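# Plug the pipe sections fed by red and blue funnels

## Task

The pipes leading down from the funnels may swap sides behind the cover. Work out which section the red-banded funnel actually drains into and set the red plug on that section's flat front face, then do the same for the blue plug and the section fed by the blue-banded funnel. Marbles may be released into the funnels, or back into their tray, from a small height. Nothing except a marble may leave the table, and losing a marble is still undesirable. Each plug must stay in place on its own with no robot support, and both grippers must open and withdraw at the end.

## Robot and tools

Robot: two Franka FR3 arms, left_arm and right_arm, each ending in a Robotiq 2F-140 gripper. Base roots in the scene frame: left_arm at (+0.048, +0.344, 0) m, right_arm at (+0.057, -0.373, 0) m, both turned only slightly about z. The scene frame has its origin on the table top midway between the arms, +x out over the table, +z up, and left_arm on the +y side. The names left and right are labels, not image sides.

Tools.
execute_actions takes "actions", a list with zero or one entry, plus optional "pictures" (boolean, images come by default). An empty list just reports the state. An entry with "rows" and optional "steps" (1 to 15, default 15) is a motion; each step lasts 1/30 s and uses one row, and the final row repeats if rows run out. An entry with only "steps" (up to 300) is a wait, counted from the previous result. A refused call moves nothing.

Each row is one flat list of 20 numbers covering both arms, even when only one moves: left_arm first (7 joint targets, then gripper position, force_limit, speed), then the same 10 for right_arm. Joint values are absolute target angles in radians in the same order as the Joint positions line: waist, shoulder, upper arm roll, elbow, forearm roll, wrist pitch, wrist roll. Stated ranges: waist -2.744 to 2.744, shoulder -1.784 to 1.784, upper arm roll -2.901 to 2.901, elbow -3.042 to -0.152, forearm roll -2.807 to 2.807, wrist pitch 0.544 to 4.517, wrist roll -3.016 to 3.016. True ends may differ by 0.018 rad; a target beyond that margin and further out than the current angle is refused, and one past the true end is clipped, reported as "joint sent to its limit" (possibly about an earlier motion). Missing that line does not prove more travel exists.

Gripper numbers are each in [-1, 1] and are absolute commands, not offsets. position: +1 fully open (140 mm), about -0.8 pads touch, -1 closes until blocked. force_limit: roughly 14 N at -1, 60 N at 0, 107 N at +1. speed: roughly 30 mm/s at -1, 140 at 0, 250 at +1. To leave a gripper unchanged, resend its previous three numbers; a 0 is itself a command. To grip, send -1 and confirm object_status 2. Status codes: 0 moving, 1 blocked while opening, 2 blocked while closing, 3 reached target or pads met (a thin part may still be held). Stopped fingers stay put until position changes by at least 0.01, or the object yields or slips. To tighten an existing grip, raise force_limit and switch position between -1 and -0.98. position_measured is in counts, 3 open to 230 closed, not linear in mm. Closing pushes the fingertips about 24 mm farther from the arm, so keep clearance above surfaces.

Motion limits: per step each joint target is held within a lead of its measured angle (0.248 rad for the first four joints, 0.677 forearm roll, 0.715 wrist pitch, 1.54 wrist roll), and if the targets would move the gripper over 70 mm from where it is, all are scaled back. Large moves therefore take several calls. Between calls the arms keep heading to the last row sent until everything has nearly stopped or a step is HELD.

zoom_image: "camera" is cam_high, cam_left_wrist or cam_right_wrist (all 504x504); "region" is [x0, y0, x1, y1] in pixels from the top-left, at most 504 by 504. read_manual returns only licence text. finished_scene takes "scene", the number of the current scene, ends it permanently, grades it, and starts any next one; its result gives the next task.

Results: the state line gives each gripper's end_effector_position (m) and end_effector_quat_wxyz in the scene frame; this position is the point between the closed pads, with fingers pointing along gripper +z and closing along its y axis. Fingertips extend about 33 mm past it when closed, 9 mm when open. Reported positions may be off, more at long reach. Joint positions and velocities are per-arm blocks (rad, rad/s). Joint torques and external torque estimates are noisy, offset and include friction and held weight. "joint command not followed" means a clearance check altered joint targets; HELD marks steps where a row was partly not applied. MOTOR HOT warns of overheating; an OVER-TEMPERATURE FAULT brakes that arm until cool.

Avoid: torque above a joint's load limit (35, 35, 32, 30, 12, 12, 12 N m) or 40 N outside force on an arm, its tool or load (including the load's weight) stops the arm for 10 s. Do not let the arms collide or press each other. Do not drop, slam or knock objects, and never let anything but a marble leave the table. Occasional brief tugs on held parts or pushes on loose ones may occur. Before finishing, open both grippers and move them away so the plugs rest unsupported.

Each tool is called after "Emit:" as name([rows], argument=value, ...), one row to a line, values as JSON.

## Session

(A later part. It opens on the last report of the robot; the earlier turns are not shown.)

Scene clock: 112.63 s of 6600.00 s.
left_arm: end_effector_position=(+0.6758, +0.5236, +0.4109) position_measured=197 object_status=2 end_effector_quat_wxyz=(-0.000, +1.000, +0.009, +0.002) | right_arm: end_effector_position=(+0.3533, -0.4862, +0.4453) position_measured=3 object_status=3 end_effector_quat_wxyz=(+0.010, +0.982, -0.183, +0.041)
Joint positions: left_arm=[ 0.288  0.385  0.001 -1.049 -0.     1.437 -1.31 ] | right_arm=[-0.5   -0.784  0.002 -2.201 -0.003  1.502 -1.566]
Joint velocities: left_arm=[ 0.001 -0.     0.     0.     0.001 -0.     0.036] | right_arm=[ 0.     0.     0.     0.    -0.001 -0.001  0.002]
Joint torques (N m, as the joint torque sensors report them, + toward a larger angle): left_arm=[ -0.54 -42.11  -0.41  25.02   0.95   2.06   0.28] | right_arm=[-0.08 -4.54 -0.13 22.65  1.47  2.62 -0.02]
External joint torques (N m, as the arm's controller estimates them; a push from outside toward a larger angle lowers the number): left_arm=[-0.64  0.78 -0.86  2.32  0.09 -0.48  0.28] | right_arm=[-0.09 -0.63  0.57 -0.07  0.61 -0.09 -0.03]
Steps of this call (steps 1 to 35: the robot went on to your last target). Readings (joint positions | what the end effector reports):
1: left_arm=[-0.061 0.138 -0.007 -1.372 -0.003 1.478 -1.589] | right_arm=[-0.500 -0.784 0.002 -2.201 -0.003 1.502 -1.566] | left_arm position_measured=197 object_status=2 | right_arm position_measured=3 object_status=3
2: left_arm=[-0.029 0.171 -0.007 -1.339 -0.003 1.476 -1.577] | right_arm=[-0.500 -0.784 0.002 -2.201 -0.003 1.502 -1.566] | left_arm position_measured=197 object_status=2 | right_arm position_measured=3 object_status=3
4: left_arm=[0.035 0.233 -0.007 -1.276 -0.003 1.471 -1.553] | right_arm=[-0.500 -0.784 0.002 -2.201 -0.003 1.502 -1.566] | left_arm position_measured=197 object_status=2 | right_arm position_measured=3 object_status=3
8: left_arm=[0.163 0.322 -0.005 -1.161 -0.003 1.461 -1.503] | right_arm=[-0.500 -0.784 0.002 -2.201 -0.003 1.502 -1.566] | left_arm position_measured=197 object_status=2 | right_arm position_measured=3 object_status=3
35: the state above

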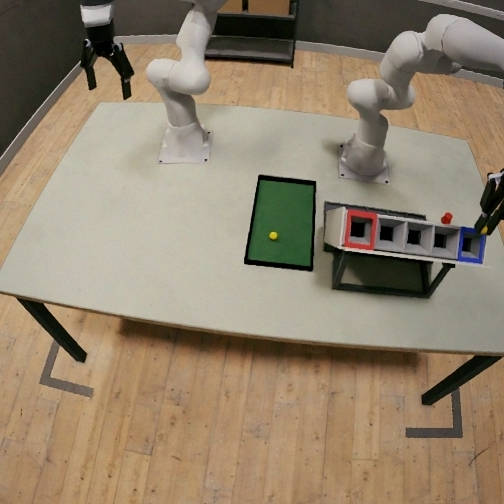

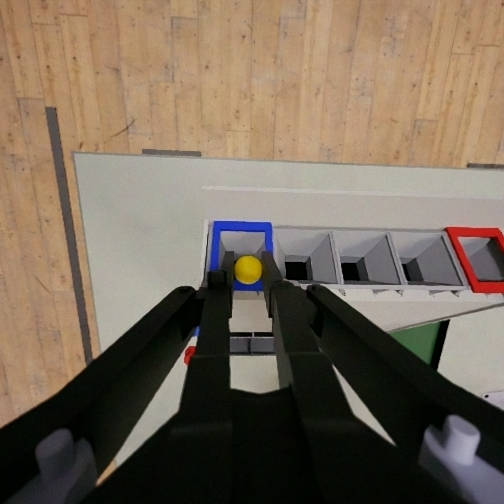

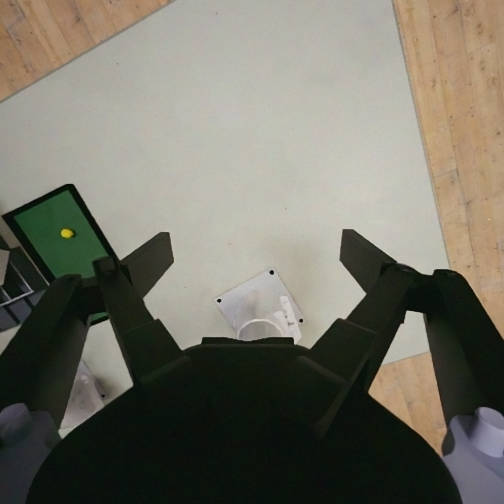

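Emit:
execute_actions([
  {"rows":[[0.295,0.356,0,-1.161,0,1.517,-1.286,-1,-0.6,0,-0.5,-0.785,0,-2.2,0,1.5,-1.57,1,0,0]],"steps":15},
], pictures=false)

Emit:
execute_actions([
  {"rows":[[0.295,0.356,0,-1.161,0,1.517,-1.286,0,-0.6,0,-0.5,-0.785,0,-2.2,0,1.5,-1.57,1,0,0]],"steps":12},
], pictures=false)

Emit:
execute_actions([
  {"rows":[[0.295,0.2,0,-1.25,0,1.517,-1.286,0,-0.6,0,-0.5,-0.785,0,-2.2,0,1.5,-1.57,1,0,0],[0.295,0.2,0,-1.25,0,1.517,-1.286,0,-0.6,0,-0.5,-0.785,0,-2.2,0,1.5,-1.57,1,0,0],[0.295,0.2,0,-1.25,0,1.517,-1.286,0,-0.6,0,-0.5,-0.785,0,-2.2,0,1.5,-1.57,1,0,0],[0.2,-0.6,0,-2.1,0,1.55,-1.4,0.6,-0.6,0,-0.5,-0.785,0,-2.2,0,1.5,-1.57,1,0,0]],"steps":15},
], pictures=false)

Emit:
execute_actions([
  {"rows":[[0.2,-1.2,0,-2.8,0,1.8,-1.38,0.6,-0.6,0,-0.5,-0.785,0,-2.2,0,1.5,-1.57,1,0,0]],"steps":15},
], pictures=false)

Emit:
execute_actions([
  {"steps":25},
])

Scene clock: 118.97 s of 6600.00 s.
left_arm: end_effector_position=(+0.6743, +0.5265, +0.3832) position_measured=197 object_status=2 end_effector_quat_wxyz=(+0.001, +1.000, +0.002, -0.004) | right_arm: end_effector_position=(+0.3533, -0.4862, +0.4453) position_measured=3 object_status=3 end_effector_quat_wxyz=(+0.010, +0.982, -0.183, +0.041)
Joint positions: left_arm=[ 0.293  0.359  0.001 -1.16  -0.     1.51  -1.292] | right_arm=[-0.5   -0.784  0.002 -2.201 -0.003  1.502 -1.566]
Joint velocities: left_arm=[ 0.001 -0.009  0.     0.    -0.     0.027  0.005] | right_arm=[ 0.001 -0.001  0.001 -0.001 -0.001  0.001 -0.001]
Joint torques (N m, as the joint torque sensors report them, + toward a larger angle): left_arm=[  1.59 -43.34  -0.83  24.36   0.81   2.98   0.32] | right_arm=[-0.07 -4.73 -0.8  22.03  1.47  2.59  0.01]
External joint torques (N m, as the arm's controller estimates them; a push from outside toward a larger angle lowers the number): left_arm=[ 1.42 -0.82 -1.31  1.14 -0.06  0.49  0.32] | right_arm=[-0.09 -0.78 -0.07 -0.71  0.61 -0.13  0.01]
Steps of this call (steps 1 to 30: the robot went on to your last target; steps 31 to 90: nothing new was sent; then 2.83 s passed at rest; steps 91 to 105: all 15 steps of this action). Readings (joint positions | what the end effector reports):
91: left_arm=[0.288 0.373 0.001 -1.078 -0.000 1.452 -1.298] | right_arm=[-0.500 -0.784 0.002 -2.201 -0.003 1.502 -1.566] | left_arm position_measured=197 object_status=2 | right_arm position_measured=3 object_status=3
92: left_arm=[0.289 0.364 0.001 -1.104 -0.000 1.463 -1.297] | right_arm=[-0.500 -0.784 0.002 -2.201 -0.003 1.502 -1.566] | left_arm position_measured=197 object_status=2 | right_arm position_measured=3 object_status=3
94: left_arm=[0.292 0.361 0.001 -1.135 -0.000 1.479 -1.296] | right_arm=[-0.500 -0.784 0.002 -2.201 -0.003 1.502 -1.566] | left_arm position_measured=197 object_status=2 | right_arm position_measured=3 object_status=3
98: left_arm=[0.293 0.361 0.001 -1.157 -0.000 1.497 -1.294] | right_arm=[-0.500 -0.784 0.002 -2.201 -0.003 1.502 -1.566] | left_arm position_measured=197 object_status=2 | right_arm position_measured=3 object_status=3
105: the state above

Scene clock: 119.37 s of 6600.00 s.
left_arm: end_effector_position=(+0.6755, +0.5269, +0.3838) position_measured=129 object_status=0 end_effector_quat_wxyz=(+0.001, +1.000, +0.002, -0.002) | right_arm: end_effector_position=(+0.3533, -0.4862, +0.4453) position_measured=3 object_status=3 end_effector_quat_wxyz=(+0.010, +0.982, -0.183, +0.041)
Joint positions: left_arm=[ 0.293  0.358  0.001 -1.16  -0.     1.514 -1.29 ] | right_arm=[-0.5   -0.784  0.002 -2.201 -0.003  1.502 -1.566]
Joint velocities: left_arm=[ 0.001  0.001  0.     0.001 -0.     0.002  0.002] | right_arm=[-0.     0.001  0.001  0.    -0.     0.001 -0.001]
Joint torques (N m, as the joint torque sensors report them, + toward a larger angle): left_arm=[  1.5  -44.23  -0.88  24.84   0.89   2.74   0.3 ] | right_arm=[-0.55 -4.1  -1.27 22.17  1.41  2.64 -0.1 ]
External joint torques (N m, as the arm's controller estimates them; a push from outside toward a larger angle lowers the number): left_arm=[ 1.45 -1.51 -1.26  1.5   0.02  0.22  0.3 ] | right_arm=[-0.55 -0.19 -0.54 -0.55  0.56 -0.08 -0.1 ]
Steps of this call (steps 1 to 12: all 12 steps of this action). Readings (joint positions | what the end effector reports):
1: left_arm=[0.293 0.358 0.001 -1.160 -0.000 1.511 -1.292] | right_arm=[-0.500 -0.784 0.002 -2.201 -0.003 1.502 -1.566] | left_arm position_measured=197 object_status=0 | right_arm position_measured=3 object_status=3
2: left_arm=[0.293 0.358 0.001 -1.160 -0.000 1.511 -1.291] | right_arm=[-0.500 -0.784 0.002 -2.201 -0.003 1.502 -1.566] | left_arm position_measured=195 object_status=0 | right_arm position_measured=3 object_status=3
4: left_arm=[0.293 0.358 0.001 -1.160 -0.000 1.512 -1.291] | right_arm=[-0.500 -0.784 0.002 -2.201 -0.003 1.502 -1.566] | left_arm position_measured=175 object_status=0 | right_arm position_measured=3 object_status=3
8: left_arm=[0.293 0.358 0.001 -1.160 -0.000 1.513 -1.291] | right_arm=[-0.500 -0.784 0.002 -2.201 -0.003 1.502 -1.566] | left_arm position_measured=144 object_status=0 | right_arm position_measured=3 object_status=3
12: the state above

Scene clock: 119.87 s of 6600.00 s.
left_arm: end_effector_position=(+0.4363, +0.4185, +0.4504) position_measured=53 object_status=0 end_effector_quat_wxyz=(-0.007, +1.000, -0.010, +0.029) | right_arm: end_effector_position=(+0.3533, -0.4862, +0.4453) position_measured=3 object_status=3 end_effector_quat_wxyz=(+0.010, +0.982, -0.183, +0.041)
Joint positions: left_arm=[ 0.202 -0.524 -0.003 -2.009  0.     1.545 -1.362] | right_arm=[-0.5   -0.784  0.002 -2.201 -0.003  1.502 -1.566]
Joint velocities: left_arm=[-0.001 -1.332  0.032 -1.046 -0.001 -0.007 -0.113] | right_arm=[ 0.    -0.    -0.     0.     0.    -0.001  0.001]
Joint torques (N m, as the joint torque sensors report them, + toward a larger angle): left_arm=[-2.09  9.32 -1.44 20.54  0.68  3.61 -0.02] | right_arm=[-0.07 -4.85 -0.48 22.5   1.41  2.68 -0.04]
External joint torques (N m, as the arm's controller estimates them; a push from outside toward a larger angle lowers the number): left_arm=[-1.58  0.77 -0.23 -0.45 -0.21 -0.36 -0.03] | right_arm=[-0.07 -0.92  0.24 -0.26  0.55 -0.04 -0.04]
Steps of this call (steps 1 to 15: all 15 steps of this action). Readings (joint positions | what the end effector reports):
1: left_arm=[0.293 0.335 0.001 -1.194 -0.000 1.516 -1.290] | right_arm=[-0.500 -0.784 0.002 -2.201 -0.003 1.502 -1.566] | left_arm position_measured=129 object_status=0 | right_arm position_measured=3 object_status=3
2: left_arm=[0.293 0.303 0.001 -1.221 -0.000 1.514 -1.290] | right_arm=[-0.500 -0.784 0.002 -2.201 -0.003 1.502 -1.566] | left_arm position_measured=129 object_status=0 | right_arm position_measured=3 object_status=3
4: left_arm=[0.281 0.221 0.008 -1.288 0.000 1.522 -1.298] | right_arm=[-0.500 -0.784 0.002 -2.201 -0.003 1.502 -1.566] | left_arm position_measured=129 object_status=0 | right_arm position_measured=3 object_status=3
8: left_arm=[0.222 -0.039 0.000 -1.553 0.000 1.535 -1.327] | right_arm=[-0.500 -0.784 0.002 -2.201 -0.003 1.502 -1.566] | left_arm position_measured=99 object_status=0 | right_arm position_measured=3 object_status=3
15: the state above

Scene clock: 120.37 s of 6600.00 s.
left_arm: end_effector_position=(+0.3089, +0.3949, +0.2989) position_measured=53 object_status=3 end_effector_quat_wxyz=(-0.018, +0.996, -0.003, +0.086) | right_arm: end_effector_position=(+0.3533, -0.4862, +0.4453) position_measured=3 object_status=3 end_effector_quat_wxyz=(+0.010, +0.982, -0.183, +0.041)
Joint positions: left_arm=[ 0.202 -1.191 -0.001 -2.794  0.001  1.779 -1.373] | right_arm=[-0.5   -0.784  0.002 -2.201 -0.003  1.502 -1.566]
Joint velocities: left_arm=[ 0.    -0.061  0.001 -0.102 -0.001  0.094 -0.009] | right_arm=[-0.     0.    -0.001  0.     0.     0.     0.   ]
Joint torques (N m, as the joint torque sensors report them, + toward a larger angle): left_arm=[-1.63  4.81 -0.89 28.26  0.63  3.59  0.02] | right_arm=[-0.01 -4.21 -0.32 21.46  1.55  2.61 -0.02]
External joint torques (N m, as the arm's controller estimates them; a push from outside toward a larger angle lowers the number): left_arm=[-1.61  0.62  0.05  1.99 -0.29  0.36  0.01] | right_arm=[ 0.   -0.32  0.42 -1.22  0.7  -0.1  -0.02]
Steps of this call (steps 1 to 15: all 15 steps of this action). Readings (joint positions | what the end effector reports):
1: left_arm=[0.202 -0.593 -0.003 -2.082 0.001 1.590 -1.364] | right_arm=[-0.500 -0.784 0.002 -2.201 -0.003 1.502 -1.566] | left_arm position_measured=53 object_status=0 | right_arm position_measured=3 object_status=3
2: left_arm=[0.202 -0.671 -0.002 -2.162 0.001 1.627 -1.365] | right_arm=[-0.500 -0.784 0.002 -2.201 -0.003 1.502 -1.566] | left_arm position_measured=53 object_status=0 | right_arm position_measured=3 object_status=3
4: left_arm=[0.202 -0.834 -0.002 -2.317 0.001 1.684 -1.367] | right_arm=[-0.500 -0.784 0.002 -2.201 -0.003 1.502 -1.566] | left_arm position_measured=53 object_status=0 | right_arm position_measured=3 object_status=3
8: left_arm=[0.202 -1.122 -0.001 -2.606 0.001 1.744 -1.370] | right_arm=[-0.500 -0.784 0.002 -2.201 -0.003 1.502 -1.566] | left_arm position_measured=53 object_status=3 | right_arm position_measured=3 object_status=3
15: the state above

Scene clock: 121.20 s of 6600.00 s.
left_arm: end_effector_position=(+0.3133, +0.3958, +0.3007) position_measured=53 object_status=3 end_effector_quat_wxyz=(-0.020, +0.995, -0.002, +0.096) | right_arm: end_effector_position=(+0.3533, -0.4862, +0.4454) position_measured=3 object_status=3 end_effector_quat_wxyz=(+0.010, +0.982, -0.183, +0.041)
Joint positions: left_arm=[ 0.202 -1.198 -0.001 -2.798  0.001  1.797 -1.376] | right_arm=[-0.5   -0.784  0.002 -2.201 -0.003  1.502 -1.566]
Joint velocities: left_arm=[-0.001  0.    -0.001 -0.001  0.     0.001 -0.001] | right_arm=[ 0.    -0.001  0.001 -0.001  0.     0.    -0.   ]
Joint torques (N m, as the joint torque sensors report them, + toward a larger angle): left_arm=[-0.93  4.24  0.31 24.55  0.73  3.26 -0.08] | right_arm=[-0.35 -4.85 -0.34 22.79  1.37  2.6   0.  ]
External joint torques (N m, as the arm's controller estimates them; a push from outside toward a larger angle lowers the number): left_arm=[-0.9  -0.75  1.2   0.3  -0.14  0.32 -0.08] | right_arm=[-0.39 -0.89  0.3   0.05  0.5  -0.12 -0.01]
Steps of this call (steps 1 to 25: the robot went on to your last target). Readings (joint positions | what the end effector reports):
1: left_arm=[0.202 -1.193 -0.001 -2.796 0.001 1.782 -1.374] | right_arm=[-0.500 -0.784 0.002 -2.201 -0.003 1.502 -1.566] | left_arm position_measured=53 object_status=3 | right_arm position_measured=3 object_status=3
2: left_arm=[0.202 -1.195 -0.001 -2.797 0.001 1.785 -1.374] | right_arm=[-0.500 -0.784 0.002 -2.201 -0.003 1.502 -1.566] | left_arm position_measured=53 object_status=3 | right_arm position_measured=3 object_status=3
4: left_arm=[0.202 -1.197 -0.001 -2.798 0.001 1.789 -1.374] | right_arm=[-0.500 -0.784 0.002 -2.201 -0.003 1.502 -1.566] | left_arm position_measured=53 object_status=3 | right_arm position_measured=3 object_status=3
8: left_arm=[0.202 -1.198 -0.001 -2.798 0.001 1.793 -1.375] | right_arm=[-0.500 -0.784 0.002 -2.201 -0.003 1.502 -1.566] | left_arm position_measured=53 object_status=3 | right_arm position_measured=3 object_status=3
25: the state above

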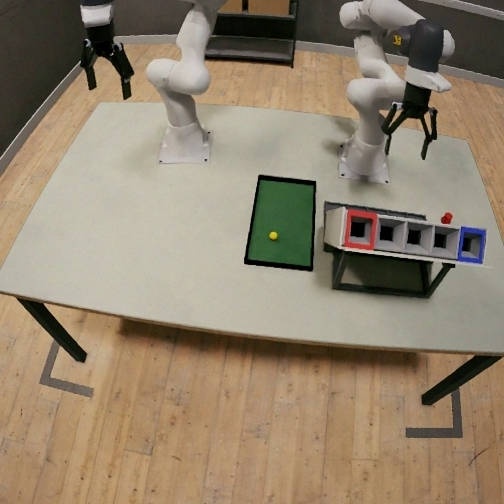

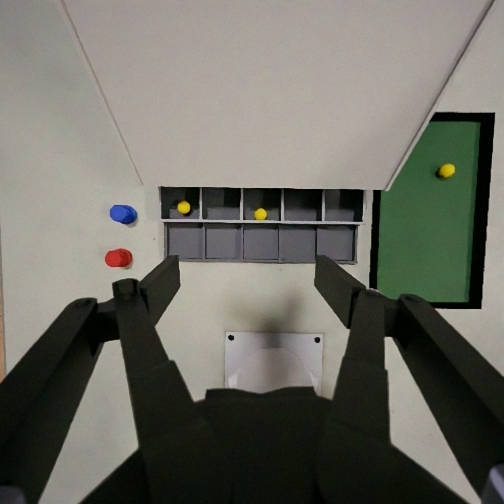

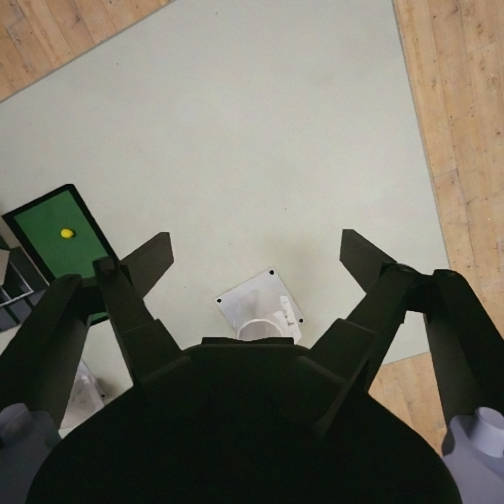

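Emit:
execute_actions([
  {"rows":[[0.894,-1.0,0,-2.8,0,1.9,-0.687,0,-0.6,0,-0.5,-0.785,0,-2.2,0,1.5,-1.57,1,0,0],[0.894,-1.0,0,-2.8,0,1.9,-0.687,0,-0.6,0,-0.5,-0.785,0,-2.2,0,1.5,-1.57,1,0,0],[0.894,-1.0,0,-2.8,0,1.9,-0.687,0,-0.6,0,-0.5,-0.785,0,-2.2,0,1.5,-1.57,1,0,0],[0.894,-1.0,0,-2.8,0,1.9,-0.687,0,-0.6,0,-0.5,-0.785,0,-2.2,0,1.5,-1.57,1,0,0],[0.894,-1.0,0,-2.8,0,1.9,-0.687,0,-0.6,0,-0.5,-0.785,0,-2.2,0,1.5,-1.57,1,0,0],[0.894,-1.0,0,-2.8,0,1.9,-0.687,0,-0.6,0,-0.5,-0.785,0,-2.2,0,1.5,-1.57,1,0,0],[0.894,-0.287,0,-2.637,0,2.35,-0.687,0,-0.6,0,-0.5,-0.785,0,-2.2,0,1.5,-1.57,1,0,0]],"steps":15},
], pictures=false)

Emit:
execute_actions([
  {"steps":35},
])

Scene clock: 132.23 s of 6600.00 s.
left_arm: end_effector_position=(+0.3113, +0.6346, +0.2526) position_measured=129 object_status=0 end_effector_quat_wxyz=(-0.056, +0.992, +0.092, +0.061) | right_arm: end_effector_position=(+0.3533, -0.4862, +0.4454) position_measured=3 object_status=3 end_effector_quat_wxyz=(+0.010, +0.982, -0.183, +0.041)
Joint positions: left_arm=[ 0.845 -0.671 -0.    -2.657 -0.001  2.152 -0.921] | right_arm=[-0.5   -0.784  0.002 -2.201 -0.003  1.502 -1.566]
Joint velocities: left_arm=[0.5   1.85  0.007 0.362 0.    1.035 0.626] | right_arm=[-0.    -0.001 -0.001 -0.     0.     0.    -0.   ]
Joint torques (N m, as the joint torque sensors report them, + toward a larger angle): left_arm=[ -1.21 -10.89  -1.18  18.54   0.86   1.5    0.58] | right_arm=[ 0.2  -4.32 -0.51 22.57  1.56  2.48 -0.05]
External joint torques (N m, as the arm's controller estimates them; a push from outside toward a larger angle lowers the number): left_arm=[1.79 2.59 0.04 2.9  0.23 0.57 0.57] | right_arm=[ 0.23 -0.34  0.25 -0.19  0.7  -0.25 -0.06]
Steps of this call (steps 1 to 15: the robot went on to your last target; steps 16 to 90: nothing new was sent; then 7.53 s passed at rest; steps 91 to 105: all 15 steps of this action). Readings (joint positions | what the end effector reports):
91: left_arm=[0.250 -1.169 -0.005 -2.791 -0.002 1.812 -1.320] | right_arm=[-0.500 -0.784 0.002 -2.201 -0.003 1.502 -1.566] | left_arm position_measured=53 object_status=0 | right_arm position_measured=3 object_status=3
92: left_arm=[0.318 -1.124 -0.006 -2.789 -0.002 1.827 -1.265] | right_arm=[-0.500 -0.784 0.002 -2.201 -0.003 1.502 -1.566] | left_arm position_measured=60 object_status=0 | right_arm position_measured=3 object_status=3
94: left_arm=[0.461 -1.055 -0.006 -2.795 -0.002 1.849 -1.162] | right_arm=[-0.500 -0.784 0.002 -2.201 -0.003 1.502 -1.566] | left_arm position_measured=75 object_status=0 | right_arm position_measured=3 object_status=3
98: left_arm=[0.679 -0.970 0.002 -2.775 -0.001 1.915 -1.046] | right_arm=[-0.500 -0.784 0.002 -2.201 -0.003 1.502 -1.566] | left_arm position_measured=106 object_status=0 | right_arm position_measured=3 object_status=3
105: the state above

Scene clock: 133.40 s of 6600.00 s.
left_arm: end_effector_position=(+0.3067, +0.6584, +0.1291) position_measured=129 object_status=3 end_effector_quat_wxyz=(+0.002, +1.000, +0.004, -0.001) | right_arm: end_effector_position=(+0.3533, -0.4862, +0.4454) position_measured=3 object_status=3 end_effector_quat_wxyz=(+0.010, +0.982, -0.183, +0.041)
Joint positions: left_arm=[ 0.892 -0.288  0.001 -2.638 -0.001  2.347 -0.696] | right_arm=[-0.5   -0.784  0.002 -2.201 -0.003  1.502 -1.566]
Joint velocities: left_arm=[ 0.    -0.     0.     0.001 -0.001  0.001  0.017] | right_arm=[-0.    -0.    -0.    -0.     0.    -0.001 -0.   ]
Joint torques (N m, as the joint torque sensors report them, + toward a larger angle): left_arm=[  0.72 -18.64  -0.88  23.49   0.77   2.91   0.44] | right_arm=[-0.37 -4.52 -0.65 22.24  1.5   2.63  0.01]
External joint torques (N m, as the arm's controller estimates them; a push from outside toward a larger angle lowers the number): left_arm=[ 0.78  0.72 -0.56  1.82  0.18  0.4   0.44] | right_arm=[-0.34 -0.65  0.12 -0.44  0.65 -0.08  0.01]
Steps of this call (steps 1 to 35: the robot went on to your last target). Readings (joint positions | what the end effector reports):
1: left_arm=[0.859 -0.605 0.000 -2.646 -0.001 2.185 -0.900] | right_arm=[-0.500 -0.784 0.002 -2.201 -0.003 1.502 -1.566] | left_arm position_measured=129 object_status=0 | right_arm position_measured=3 object_status=3
2: left_arm=[0.869 -0.538 0.000 -2.639 -0.001 2.212 -0.882] | right_arm=[-0.500 -0.784 0.002 -2.201 -0.003 1.502 -1.566] | left_arm position_measured=129 object_status=3 | right_arm position_measured=3 object_status=3
4: left_arm=[0.881 -0.412 0.001 -2.636 -0.001 2.254 -0.848] | right_arm=[-0.500 -0.784 0.002 -2.201 -0.003 1.502 -1.566] | left_arm position_measured=129 object_status=3 | right_arm position_measured=3 object_status=3
8: left_arm=[0.890 -0.295 0.001 -2.646 -0.001 2.300 -0.792] | right_arm=[-0.500 -0.784 0.002 -2.201 -0.003 1.502 -1.566] | left_arm position_measured=129 object_status=3 | right_arm position_measured=3 object_status=3
35: the state above

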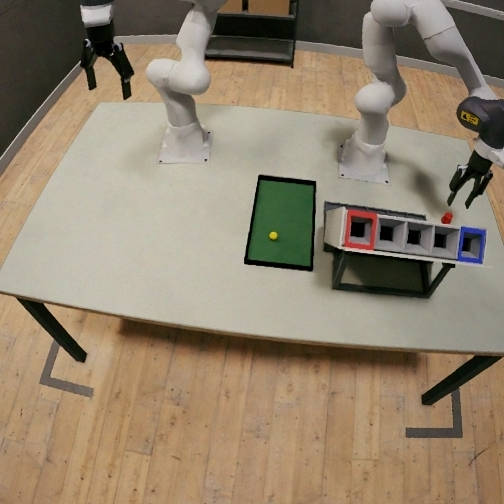

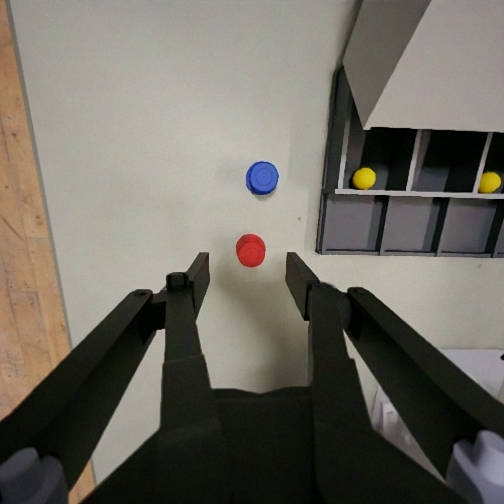

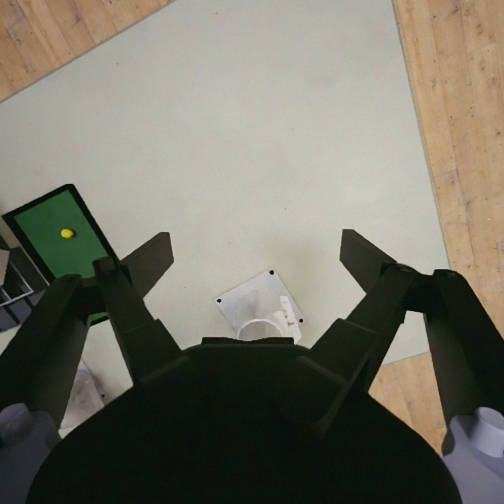

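Emit:
execute_actions([
  {"rows":[[0.89,-0.27,0,-2.65,0,2.41,-0.69,0,-0.4,0,-0.5,-0.785,0,-2.2,0,1.5,-1.57,1,0,0],[0.89,-0.25,0,-2.66,0,2.45,-0.69,0,-0.4,0,-0.5,-0.785,0,-2.2,0,1.5,-1.57,1,0,0],[0.89,-0.23,0,-2.67,0,2.48,-0.69,0,-0.4,0,-0.5,-0.785,0,-2.2,0,1.5,-1.57,1,0,0],[0.89,-0.21,0,-2.68,0,2.51,-0.69,0,-0.4,0,-0.5,-0.785,0,-2.2,0,1.5,-1.57,1,0,0],[0.89,-0.19,0,-2.688,0,2.54,-0.69,0,-0.4,0,-0.5,-0.785,0,-2.2,0,1.5,-1.57,1,0,0],[0.89,-0.17,0,-2.696,0,2.57,-0.69,0,-0.4,0,-0.5,-0.785,0,-2.2,0,1.5,-1.57,1,0,0],[0.89,-0.15,0,-2.703,0,2.6,-0.69,0,-0.4,0,-0.5,-0.785,0,-2.2,0,1.5,-1.57,1,0,0],[0.89,-0.13,0,-2.71,0,2.611,-0.69,0,-0.4,0,-0.5,-0.785,0,-2.2,0,1.5,-1.57,1,0,0],[0.89,-0.1065,0,-2.7175,0,2.611,-0.69,0,-0.4,0,-0.5,-0.785,0,-2.2,0,1.5,-1.57,1,0,0]],"steps":15},
], pictures=false)

Emit:
execute_actions([
  {"steps":8},
])

Emit:
execute_actions([
  {"rows":[[0.89,-0.1065,0,-2.7175,0,2.611,-0.69,-1,-0.4,0,-0.5,-0.785,0,-2.2,0,1.5,-1.57,1,0,0]],"steps":15},
])

Scene clock: 144.03 s of 6600.00 s.
left_arm: end_effector_position=(+0.2968, +0.6466, +0.0456) position_measured=129 object_status=3 end_effector_quat_wxyz=(+0.012, +1.000, +0.002, -0.009) | right_arm: end_effector_position=(+0.3533, -0.4862, +0.4454) position_measured=3 object_status=3 end_effector_quat_wxyz=(+0.010, +0.982, -0.183, +0.041)
Joint positions: left_arm=[ 0.892 -0.108  0.001 -2.719 -0.001  2.581 -0.691] | right_arm=[-0.5   -0.784  0.002 -2.201 -0.003  1.502 -1.566]
Joint velocities: left_arm=[-0.     0.001 -0.    -0.    -0.001  0.166 -0.001] | right_arm=[-0.001 -0.001 -0.     0.     0.     0.    -0.002]
Joint torques (N m, as the joint torque sensors report them, + toward a larger angle): left_arm=[ -1.42 -22.11  -0.3   21.28   0.76   2.77   0.21] | right_arm=[ 0.33 -3.36 -0.62 22.1   1.47  2.58 -0.06]
External joint torques (N m, as the arm's controller estimates them; a push from outside toward a larger angle lowers the number): left_arm=[-1.44  0.81 -0.21  2.5   0.34  0.31  0.2 ] | right_arm=[ 0.36  0.67  0.14 -0.69  0.62 -0.14 -0.07]
Steps of this call (steps 1 to 15: the robot went on to your last target; steps 16 to 90: nothing new was sent; then 7.13 s passed at rest; steps 91 to 105: all 15 steps of this action). Readings (joint positions | what the end effector reports):
91: left_arm=[0.892 -0.285 0.001 -2.640 -0.001 2.358 -0.691] | right_arm=[-0.500 -0.784 0.002 -2.201 -0.003 1.502 -1.566] | left_arm position_measured=129 object_status=3 | right_arm position_measured=3 object_status=3
92: left_arm=[0.892 -0.279 0.001 -2.643 -0.001 2.374 -0.691] | right_arm=[-0.500 -0.784 0.002 -2.201 -0.003 1.502 -1.566] | left_arm position_measured=129 object_status=3 | right_arm position_measured=3 object_status=3
94: left_arm=[0.892 -0.252 0.001 -2.656 -0.001 2.414 -0.691] | right_arm=[-0.500 -0.784 0.002 -2.201 -0.003 1.502 -1.566] | left_arm position_measured=129 object_status=3 | right_arm position_measured=3 object_status=3
98: left_arm=[0.892 -0.174 0.001 -2.691 -0.001 2.507 -0.691] | right_arm=[-0.500 -0.784 0.002 -2.201 -0.003 1.502 -1.566] | left_arm position_measured=129 object_status=3 | right_arm position_measured=3 object_status=3
105: the state above

Scene clock: 144.30 s of 6600.00 s.
left_arm: end_effector_position=(+0.3013, +0.6521, +0.0474) position_measured=129 object_status=3 end_effector_quat_wxyz=(+0.003, +1.000, +0.002, -0.002) | right_arm: end_effector_position=(+0.3533, -0.4862, +0.4454) position_measured=3 object_status=3 end_effector_quat_wxyz=(+0.010, +0.982, -0.183, +0.041)
Joint positions: left_arm=[ 0.892 -0.108  0.001 -2.719 -0.001  2.603 -0.691] | right_arm=[-0.5   -0.784  0.002 -2.201 -0.003  1.502 -1.566]
Joint velocities: left_arm=[ 0.001  0.     0.001 -0.    -0.001  0.033 -0.001] | right_arm=[ 0.001 -0.     0.002 -0.    -0.    -0.     0.   ]
Joint torques (N m, as the joint torque sensors report them, + toward a larger angle): left_arm=[ -0.94 -21.9   -1.05  21.28   0.69   2.99   0.21] | right_arm=[ 0.03 -4.78 -0.83 21.99  1.38  2.61  0.01]
External joint torques (N m, as the arm's controller estimates them; a push from outside toward a larger angle lowers the number): left_arm=[-1.    0.35 -1.01  3.07  0.27  0.51  0.21] | right_arm=[ 0.01 -0.81 -0.16 -0.75  0.52 -0.1   0.  ]
Steps of this call (steps 1 to 8: the robot went on to your last target). Readings (joint positions | what the end effector reports):
1: left_arm=[0.892 -0.108 0.001 -2.719 -0.001 2.586 -0.691] | right_arm=[-0.500 -0.784 0.002 -2.201 -0.003 1.502 -1.566] | left_arm position_measured=129 object_status=3 | right_arm position_measured=3 object_status=3
2: left_arm=[0.892 -0.108 0.001 -2.719 -0.001 2.590 -0.691] | right_arm=[-0.500 -0.784 0.002 -2.201 -0.003 1.502 -1.566] | left_arm position_measured=129 object_status=3 | right_arm position_measured=3 object_status=3
4: left_arm=[0.892 -0.108 0.001 -2.719 -0.001 2.596 -0.691] | right_arm=[-0.500 -0.784 0.002 -2.201 -0.003 1.502 -1.566] | left_arm position_measured=129 object_status=3 | right_arm position_measured=3 object_status=3
8: the state above

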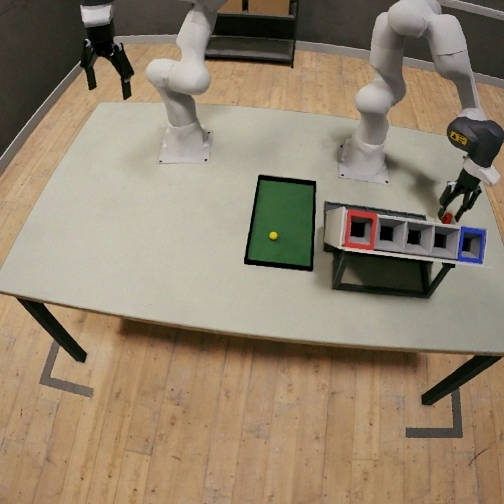

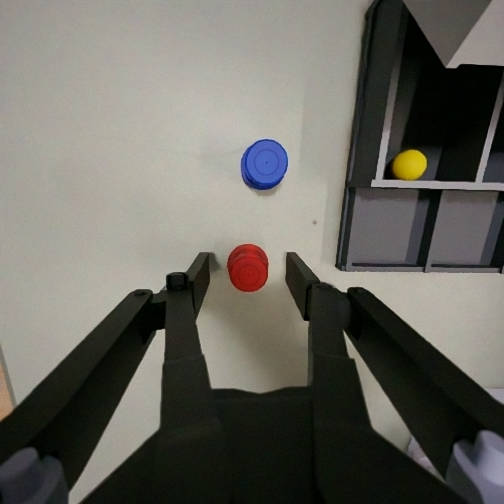

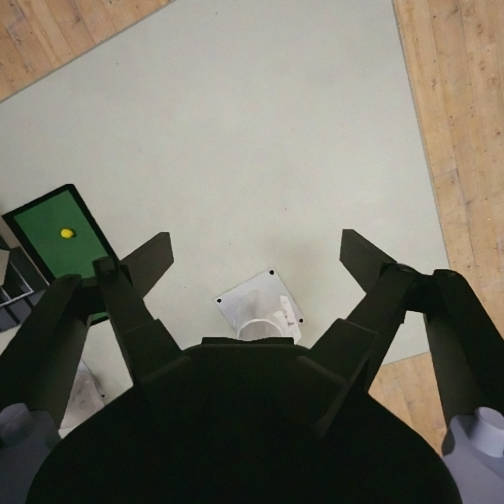

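Scene clock: 144.80 s of 6600.00 s.
left_arm: end_effector_position=(+0.3024, +0.6534, +0.0480) position_measured=190 object_status=2 end_effector_quat_wxyz=(+0.001, +1.000, +0.002, -0.001) | right_arm: end_effector_position=(+0.3533, -0.4862, +0.4454) position_measured=3 object_status=3 end_effector_quat_wxyz=(+0.010, +0.982, -0.183, +0.041)
Joint positions: left_arm=[ 0.892 -0.108  0.001 -2.718 -0.001  2.607 -0.691] | right_arm=[-0.5   -0.784  0.002 -2.201 -0.003  1.502 -1.566]
Joint velocities: left_arm=[-0.001 -0.     0.    -0.    -0.001 -0.    -0.   ] | right_arm=[ 0.     0.    -0.001 -0.    -0.001 -0.001 -0.001]
Joint torques (N m, as the joint torque sensors report them, + toward a larger angle): left_arm=[ -1.86 -20.87  -0.73  20.1    0.55   3.05   0.21] | right_arm=[-0.74 -3.93 -0.5  22.23  1.47  2.47 -0.02]
External joint torques (N m, as the arm's controller estimates them; a push from outside toward a larger angle lowers the number): left_arm=[-1.86  1.45 -0.63  1.83  0.13  0.54  0.21] | right_arm=[-0.71  0.01  0.29 -0.51  0.62 -0.25 -0.02]
Steps of this call (steps 1 to 15: all 15 steps of this action). Readings (joint positions | what the end effector reports):
1: left_arm=[0.892 -0.108 0.001 -2.719 -0.001 2.604 -0.691] | right_arm=[-0.500 -0.784 0.002 -2.201 -0.003 1.502 -1.566] | left_arm position_measured=129 object_status=0 | right_arm position_measured=3 object_status=3
2: left_arm=[0.892 -0.108 0.001 -2.719 -0.001 2.605 -0.691] | right_arm=[-0.500 -0.784 0.002 -2.201 -0.003 1.502 -1.566] | left_arm position_measured=135 object_status=0 | right_arm position_measured=3 object_status=3
4: left_arm=[0.892 -0.108 0.001 -2.719 -0.001 2.606 -0.691] | right_arm=[-0.500 -0.784 0.002 -2.201 -0.003 1.502 -1.566] | left_arm position_measured=150 object_status=0 | right_arm position_measured=3 object_status=3
8: left_arm=[0.892 -0.108 0.001 -2.718 -0.001 2.607 -0.691] | right_arm=[-0.500 -0.784 0.002 -2.201 -0.003 1.502 -1.566] | left_arm position_measured=181 object_status=0 | right_arm position_measured=3 object_status=3
15: the state above

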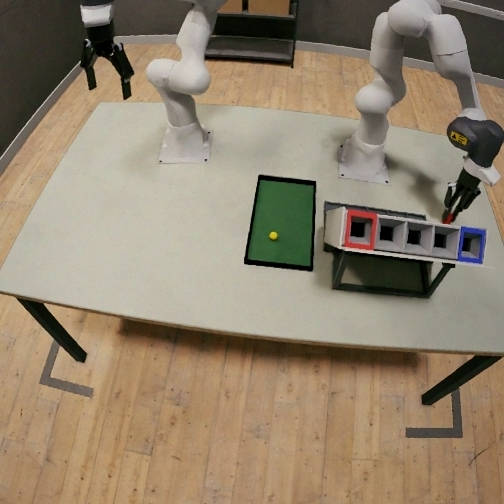

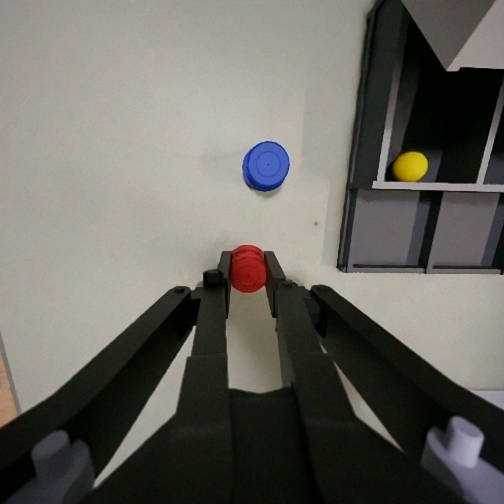

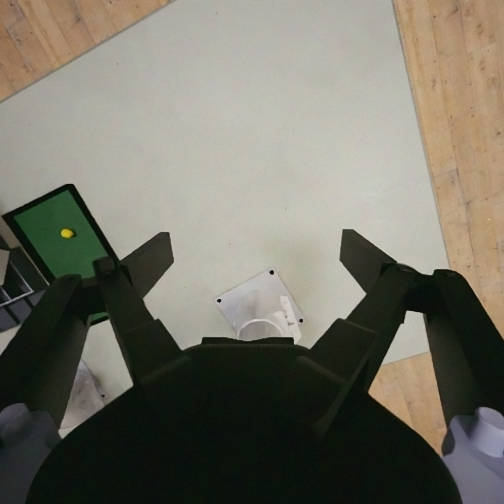

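Emit:
execute_actions([
  {"rows":[[0.89,-0.3,0,-2.65,0,2.35,-0.69,-1,-0.4,0,-0.5,-0.785,0,-2.2,0,1.5,-1.57,1,0,0]],"steps":10},
], pictures=false)

Emit:
execute_actions([
  {"rows":[[0.8,-0.6825,0,-2.9,0,2.2025,-0.9,-1,-0.4,0,-0.5,-0.785,0,-2.2,0,1.5,-1.57,1,0,0],[0.8,-0.6825,0,-2.9,0,2.2025,-0.9,-1,-0.4,0,-0.5,-0.785,0,-2.2,0,1.5,-1.57,1,0,0],[0.8,-0.6825,0,-2.9,0,2.2025,-0.9,-1,-0.4,0,-0.5,-0.785,0,-2.2,0,1.5,-1.57,1,0,0],[0.8,-0.6825,0,-2.9,0,2.2025,-0.9,-1,-0.4,0,-0.5,-0.785,0,-2.2,0,1.5,-1.57,1,0,0],[0.136,-0.6825,0,-2.935,0,2.2025,-1.445,-1,-0.4,0,-0.5,-0.785,0,-2.2,0,1.5,-1.57,1,0,0]],"steps":15},
], pictures=false)

Emit:
execute_actions([
  {"steps":30},
])

Scene clock: 153.63 s of 6600.00 s.
left_arm: end_effector_position=(+0.3148, +0.6683, +0.1355) position_measured=190 object_status=2 end_effector_quat_wxyz=(-0.018, +1.000, +0.002, +0.015) | right_arm: end_effector_position=(+0.3533, -0.4862, +0.4454) position_measured=3 object_status=3 end_effector_quat_wxyz=(+0.010, +0.982, -0.183, +0.041)
Joint positions: left_arm=[ 0.892 -0.301  0.001 -2.646 -0.001  2.393 -0.691] | right_arm=[-0.5   -0.784  0.002 -2.201 -0.003  1.502 -1.566]
Joint velocities: left_arm=[-0.     0.    -0.    -0.034 -0.001 -0.246  0.001] | right_arm=[-0.    -0.     0.    -0.001  0.     0.001 -0.   ]
Joint torques (N m, as the joint torque sensors report them, + toward a larger angle): left_arm=[ -1.42 -17.85  -1.08  23.1    0.73   2.35   0.17] | right_arm=[ 0.27 -4.08 -1.15 22.39  1.39  2.66 -0.09]
External joint torques (N m, as the arm's controller estimates them; a push from outside toward a larger angle lowers the number): left_arm=[-1.36  1.17 -0.73  0.94  0.14 -0.4   0.17] | right_arm=[ 0.24 -0.19 -0.47 -0.3   0.53 -0.06 -0.09]
Steps of this call (steps 1 to 15: the robot went on to your last target; steps 16 to 90: nothing new was sent; then 5.50 s passed at rest; steps 91 to 100: all 10 steps of this action). Readings (joint positions | what the end effector reports):
91: left_arm=[0.892 -0.132 0.001 -2.714 -0.001 2.566 -0.691] | right_arm=[-0.500 -0.784 0.002 -2.201 -0.003 1.502 -1.566] | left_arm position_measured=190 object_status=2 | right_arm position_measured=3 object_status=3
92: left_arm=[0.892 -0.175 0.001 -2.703 -0.001 2.526 -0.691] | right_arm=[-0.500 -0.784 0.002 -2.201 -0.003 1.502 -1.566] | left_arm position_measured=190 object_status=2 | right_arm position_measured=3 object_status=3
94: left_arm=[0.892 -0.251 0.001 -2.669 -0.001 2.471 -0.691] | right_arm=[-0.500 -0.784 0.002 -2.201 -0.003 1.502 -1.566] | left_arm position_measured=190 object_status=2 | right_arm position_measured=3 object_status=3
98: left_arm=[0.892 -0.300 0.001 -2.645 -0.001 2.412 -0.691] | right_arm=[-0.500 -0.784 0.002 -2.201 -0.003 1.502 -1.566] | left_arm position_measured=190 object_status=2 | right_arm position_measured=3 object_status=3
100: the state above

Scene clock: 154.13 s of 6600.00 s.
left_arm: end_effector_position=(+0.3388, +0.3969, +0.1326) position_measured=190 object_status=2 end_effector_quat_wxyz=(+0.003, +0.995, -0.102, -0.013) | right_arm: end_effector_position=(+0.3533, -0.4862, +0.4454) position_measured=3 object_status=3 end_effector_quat_wxyz=(+0.010, +0.982, -0.183, +0.041)
Joint positions: left_arm=[ 0.192 -0.677 -0.005 -2.929 -0.001  2.224 -1.188] | right_arm=[-0.5   -0.784  0.002 -2.201 -0.003  1.502 -1.566]
Joint velocities: left_arm=[-0.784 -0.041 -0.017 -0.052  0.    -0.116 -0.835] | right_arm=[ 0.     0.     0.    -0.     0.001 -0.    -0.001]
Joint torques (N m, as the joint torque sensors report them, + toward a larger angle): left_arm=[ 4.79 -7.46  4.07 23.44  0.74  2.18 -0.24] | right_arm=[-0.13 -4.21 -0.28 22.66  1.51  2.65 -0.06]
External joint torques (N m, as the arm's controller estimates them; a push from outside toward a larger angle lowers the number): left_arm=[-2.   -0.72 -0.23  1.07  0.14 -0.26 -0.21] | right_arm=[-0.16 -0.24  0.39 -0.07  0.64 -0.07 -0.06]
Steps of this call (steps 1 to 15: all 15 steps of this action). Readings (joint positions | what the end effector reports):
1: left_arm=[0.882 -0.326 0.003 -2.673 -0.001 2.381 -0.700] | right_arm=[-0.500 -0.784 0.002 -2.201 -0.003 1.502 -1.566] | left_arm position_measured=190 object_status=2 | right_arm position_measured=3 object_status=3
2: left_arm=[0.869 -0.366 0.003 -2.713 -0.001 2.365 -0.711] | right_arm=[-0.500 -0.784 0.002 -2.201 -0.003 1.502 -1.566] | left_arm position_measured=190 object_status=2 | right_arm position_measured=3 object_status=3
4: left_arm=[0.839 -0.481 0.002 -2.801 -0.001 2.321 -0.740] | right_arm=[-0.500 -0.784 0.002 -2.201 -0.003 1.502 -1.566] | left_arm position_measured=190 object_status=2 | right_arm position_measured=3 object_status=3
8: left_arm=[0.619 -0.625 0.004 -2.889 -0.001 2.271 -0.928] | right_arm=[-0.500 -0.784 0.002 -2.201 -0.003 1.502 -1.566] | left_arm position_measured=190 object_status=2 | right_arm position_measured=3 object_status=3
15: the state above

Scene clock: 155.13 s of 6600.00 s.
left_arm: end_effector_position=(+0.3332, +0.3805, +0.1298) position_measured=190 object_status=2 end_effector_quat_wxyz=(+0.003, +1.000, -0.006, -0.024) | right_arm: end_effector_position=(+0.3533, -0.4862, +0.4454) position_measured=3 object_status=3 end_effector_quat_wxyz=(+0.010, +0.982, -0.183, +0.041)
Joint positions: left_arm=[ 0.138 -0.68  -0.002 -2.934 -0.001  2.205 -1.432] | right_arm=[-0.5   -0.784  0.002 -2.201 -0.003  1.502 -1.566]
Joint velocities: left_arm=[ 0.    -0.     0.001 -0.001  0.001  0.    -0.03 ] | right_arm=[-0.001 -0.001  0.001 -0.    -0.001  0.001  0.001]
Joint torques (N m, as the joint torque sensors report them, + toward a larger angle): left_arm=[-1.21 -8.41 -0.72 23.78  0.84  1.92 -0.03] | right_arm=[ 0.02 -4.71 -0.8  22.96  1.59  2.57  0.06]
External joint torques (N m, as the arm's controller estimates them; a push from outside toward a larger angle lowers the number): left_arm=[-1.26 -1.5  -0.16  1.27  0.17 -0.48 -0.02] | right_arm=[ 0.02 -0.89 -0.09  0.35  0.73 -0.13  0.06]
Steps of this call (steps 1 to 30: the robot went on to your last target). Readings (joint positions | what the end effector reports):
1: left_arm=[0.172 -0.678 -0.005 -2.930 -0.001 2.221 -1.214] | right_arm=[-0.500 -0.784 0.002 -2.201 -0.003 1.502 -1.566] | left_arm position_measured=190 object_status=2 | right_arm position_measured=3 object_status=3
2: left_arm=[0.159 -0.679 -0.005 -2.932 -0.001 2.218 -1.237] | right_arm=[-0.500 -0.784 0.002 -2.201 -0.003 1.502 -1.566] | left_arm position_measured=190 object_status=2 | right_arm position_measured=3 object_status=3
4: left_arm=[0.147 -0.679 -0.004 -2.933 -0.001 2.214 -1.277] | right_arm=[-0.500 -0.784 0.002 -2.201 -0.003 1.502 -1.566] | left_arm position_measured=190 object_status=2 | right_arm position_measured=3 object_status=3
8: left_arm=[0.140 -0.680 -0.002 -2.934 -0.001 2.209 -1.336] | right_arm=[-0.500 -0.784 0.002 -2.201 -0.003 1.502 -1.566] | left_arm position_measured=190 object_status=2 | right_arm position_measured=3 object_status=3
30: the state above

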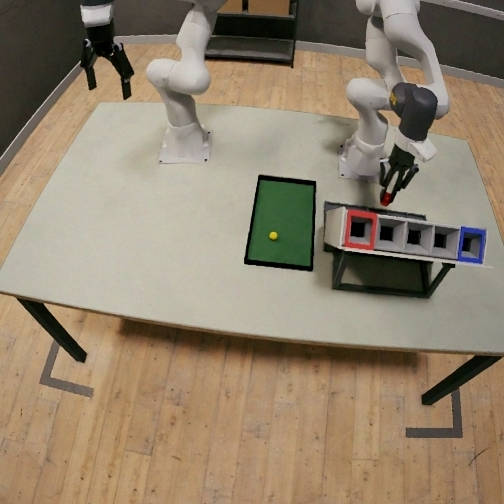

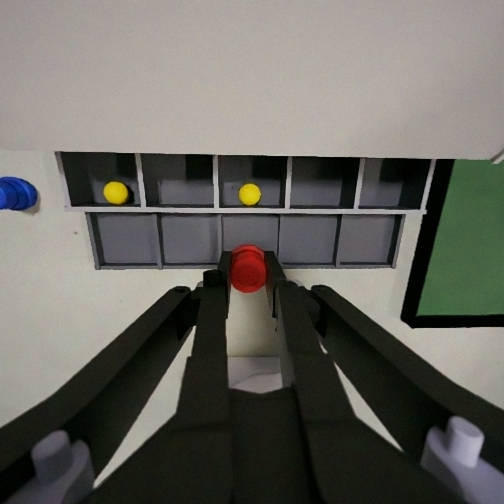

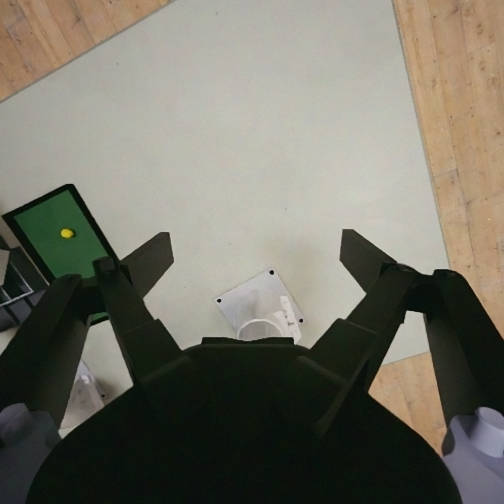

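Emit:
execute_actions([
  {"rows":[[0.122,-0.665,0,-2.942,0,2.26,-1.455,-1,-0.4,0,-0.5,-0.785,0,-2.2,0,1.5,-1.57,1,0,0],[0.122,-0.645,0,-2.95,0,2.3,-1.455,-1,-0.4,0,-0.5,-0.785,0,-2.2,0,1.5,-1.57,1,0,0],[0.122,-0.625,0,-2.958,0,2.33,-1.455,-1,-0.4,0,-0.5,-0.785,0,-2.2,0,1.5,-1.57,1,0,0],[0.122,-0.605,0,-2.966,0,2.36,-1.455,-1,-0.4,0,-0.5,-0.785,0,-2.2,0,1.5,-1.57,1,0,0],[0.122,-0.585,0,-2.974,0,2.39,-1.455,-1,-0.4,0,-0.5,-0.785,0,-2.2,0,1.5,-1.57,1,0,0],[0.122,-0.565,0,-2.982,0,2.42,-1.455,-1,-0.4,0,-0.5,-0.785,0,-2.2,0,1.5,-1.57,1,0,0],[0.122,-0.545,0,-2.99,0,2.45,-1.455,-1,-0.4,0,-0.5,-0.785,0,-2.2,0,1.5,-1.57,1,0,0],[0.122,-0.53,0,-2.995,0,2.479,-1.455,-1,-0.4,0,-0.5,-0.785,0,-2.2,0,1.5,-1.57,1,0,0],[0.122,-0.515,0,-3.0,0,2.479,-1.455,-1,-0.4,0,-0.5,-0.785,0,-2.2,0,1.5,-1.57,1,0,0],[0.122,-0.505,0,-3.004,0,2.479,-1.455,-1,-0.4,0,-0.5,-0.785,0,-2.2,0,1.5,-1.57,1,0,0],[0.122,-0.495,0,-3.007,0,2.479,-1.455,-1,-0.4,0,-0.5,-0.785,0,-2.2,0,1.5,-1.57,1,0,0],[0.122,-0.488,0,-3.009,0,2.479,-1.455,-1,-0.4,0,-0.5,-0.785,0,-2.2,0,1.5,-1.57,1,0,0],[0.122,-0.482,0,-3.011,0,2.479,-1.455,-1,-0.4,0,-0.5,-0.785,0,-2.2,0,1.5,-1.57,1,0,0]],"steps":15},
], pictures=false)

Emit:
execute_actions([
  {"steps":10},
])

Scene clock: 164.67 s of 6600.00 s.
left_arm: end_effector_position=(+0.3251, +0.3757, +0.0624) position_measured=190 object_status=2 end_effector_quat_wxyz=(+0.004, +0.999, -0.004, -0.037) | right_arm: end_effector_position=(+0.3533, -0.4862, +0.4454) position_measured=3 object_status=3 end_effector_quat_wxyz=(+0.010, +0.982, -0.183, +0.041)
Joint positions: left_arm=[ 0.124 -0.489 -0.001 -3.009 -0.001  2.446 -1.449] | right_arm=[-0.5   -0.784  0.002 -2.201 -0.003  1.502 -1.566]
Joint velocities: left_arm=[ 0.001  0.107 -0.    -0.042 -0.001  0.169 -0.005] | right_arm=[-0.001 -0.001  0.001  0.     0.     0.001 -0.002]
Joint torques (N m, as the joint torque sensors report them, + toward a larger angle): left_arm=[-1.53 -9.95 -0.13 21.15  0.62  3.08  0.  ] | right_arm=[-0.16 -4.96 -1.17 21.19  1.42  2.63  0.  ]
External joint torques (N m, as the arm's controller estimates them; a push from outside toward a larger angle lowers the number): left_arm=[-1.57  2.2   0.28  0.04  0.12  0.44  0.  ] | right_arm=[-0.13 -0.99 -0.41 -1.57  0.57 -0.09  0.  ]
Steps of this call (steps 1 to 15: the robot went on to your last target; steps 16 to 90: nothing new was sent; then 6.03 s passed at rest; steps 91 to 105: all 15 steps of this action). Readings (joint positions | what the end effector reports):
91: left_arm=[0.135 -0.678 -0.001 -2.935 -0.001 2.214 -1.442] | right_arm=[-0.500 -0.784 0.002 -2.201 -0.003 1.502 -1.566] | left_arm position_measured=190 object_status=2 | right_arm position_measured=3 object_status=3
92: left_arm=[0.131 -0.671 -0.001 -2.938 -0.001 2.229 -1.443] | right_arm=[-0.500 -0.784 0.002 -2.201 -0.003 1.502 -1.566] | left_arm position_measured=190 object_status=2 | right_arm position_measured=3 object_status=3
94: left_arm=[0.127 -0.644 -0.001 -2.947 -0.001 2.267 -1.445] | right_arm=[-0.500 -0.784 0.002 -2.201 -0.003 1.502 -1.566] | left_arm position_measured=190 object_status=2 | right_arm position_measured=3 object_status=3
98: left_arm=[0.125 -0.569 -0.001 -2.979 -0.001 2.360 -1.447] | right_arm=[-0.500 -0.784 0.002 -2.201 -0.003 1.502 -1.566] | left_arm position_measured=190 object_status=2 | right_arm position_measured=3 object_status=3
105: the state above

Scene clock: 165.00 s of 6600.00 s.
left_arm: end_effector_position=(+0.3313, +0.3764, +0.0623) position_measured=190 object_status=2 end_effector_quat_wxyz=(+0.003, +1.000, -0.003, -0.027) | right_arm: end_effector_position=(+0.3533, -0.4862, +0.4454) position_measured=3 object_status=3 end_effector_quat_wxyz=(+0.010, +0.982, -0.183, +0.041)
Joint positions: left_arm=[ 0.124 -0.484 -0.001 -3.01  -0.001  2.472 -1.45 ] | right_arm=[-0.5   -0.784  0.002 -2.201 -0.003  1.502 -1.566]
Joint velocities: left_arm=[-0.001 -0.    -0.003 -0.001  0.     0.026 -0.003] | right_arm=[-0.002  0.001  0.     0.002 -0.001  0.     0.   ]
Joint torques (N m, as the joint torque sensors report them, + toward a larger angle): left_arm=[-2.16 -7.91 -0.14 20.95  0.67  2.93 -0.06] | right_arm=[ 0.42 -4.33 -0.57 21.88  1.41  2.74 -0.03]
External joint torques (N m, as the arm's controller estimates them; a push from outside toward a larger angle lowers the number): left_arm=[-2.12  2.31  0.35  1.62  0.17  0.56 -0.06] | right_arm=[ 0.46 -0.5   0.21 -0.83  0.56  0.01 -0.04]
Steps of this call (steps 1 to 10: the robot went on to your last target). Readings (joint positions | what the end effector reports):
1: left_arm=[0.124 -0.487 -0.001 -3.010 -0.001 2.451 -1.449] | right_arm=[-0.500 -0.784 0.002 -2.201 -0.003 1.502 -1.566] | left_arm position_measured=190 object_status=2 | right_arm position_measured=3 object_status=3
2: left_arm=[0.124 -0.485 -0.001 -3.010 -0.001 2.455 -1.449] | right_arm=[-0.500 -0.784 0.002 -2.201 -0.003 1.502 -1.566] | left_arm position_measured=190 object_status=2 | right_arm position_measured=3 object_status=3
4: left_arm=[0.124 -0.484 -0.001 -3.010 -0.001 2.462 -1.450] | right_arm=[-0.500 -0.784 0.002 -2.201 -0.003 1.502 -1.566] | left_arm position_measured=190 object_status=2 | right_arm position_measured=3 object_status=3
8: left_arm=[0.124 -0.484 -0.001 -3.010 -0.001 2.470 -1.450] | right_arm=[-0.500 -0.784 0.002 -2.201 -0.003 1.502 -1.566] | left_arm position_measured=190 object_status=2 | right_arm position_measured=3 object_status=3
10: the state above

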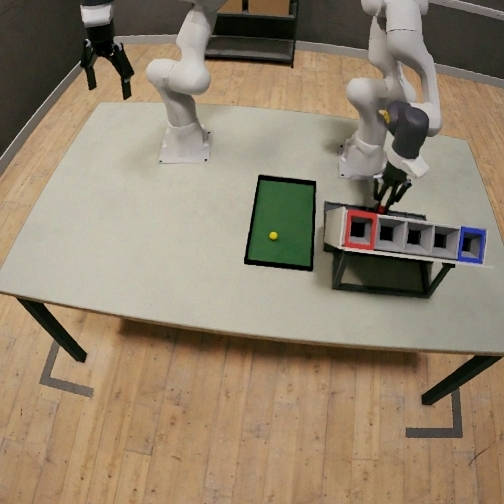

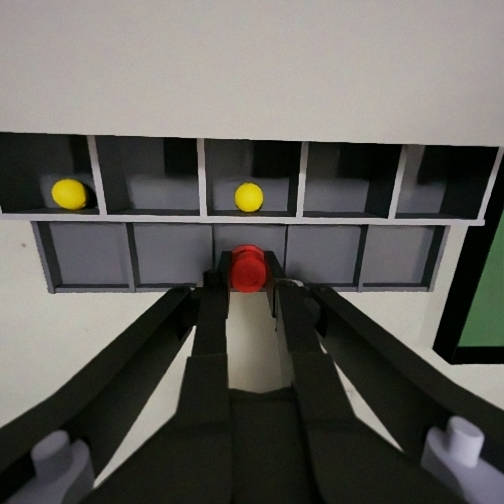

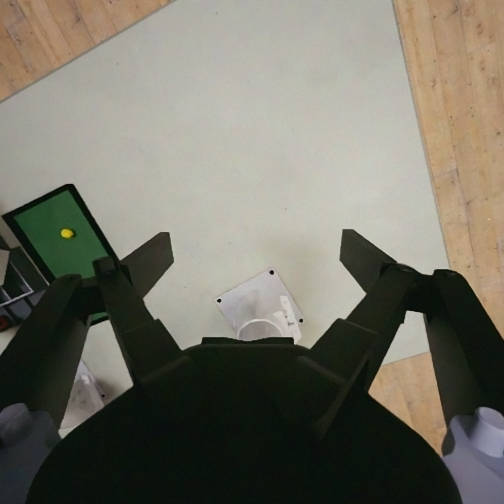

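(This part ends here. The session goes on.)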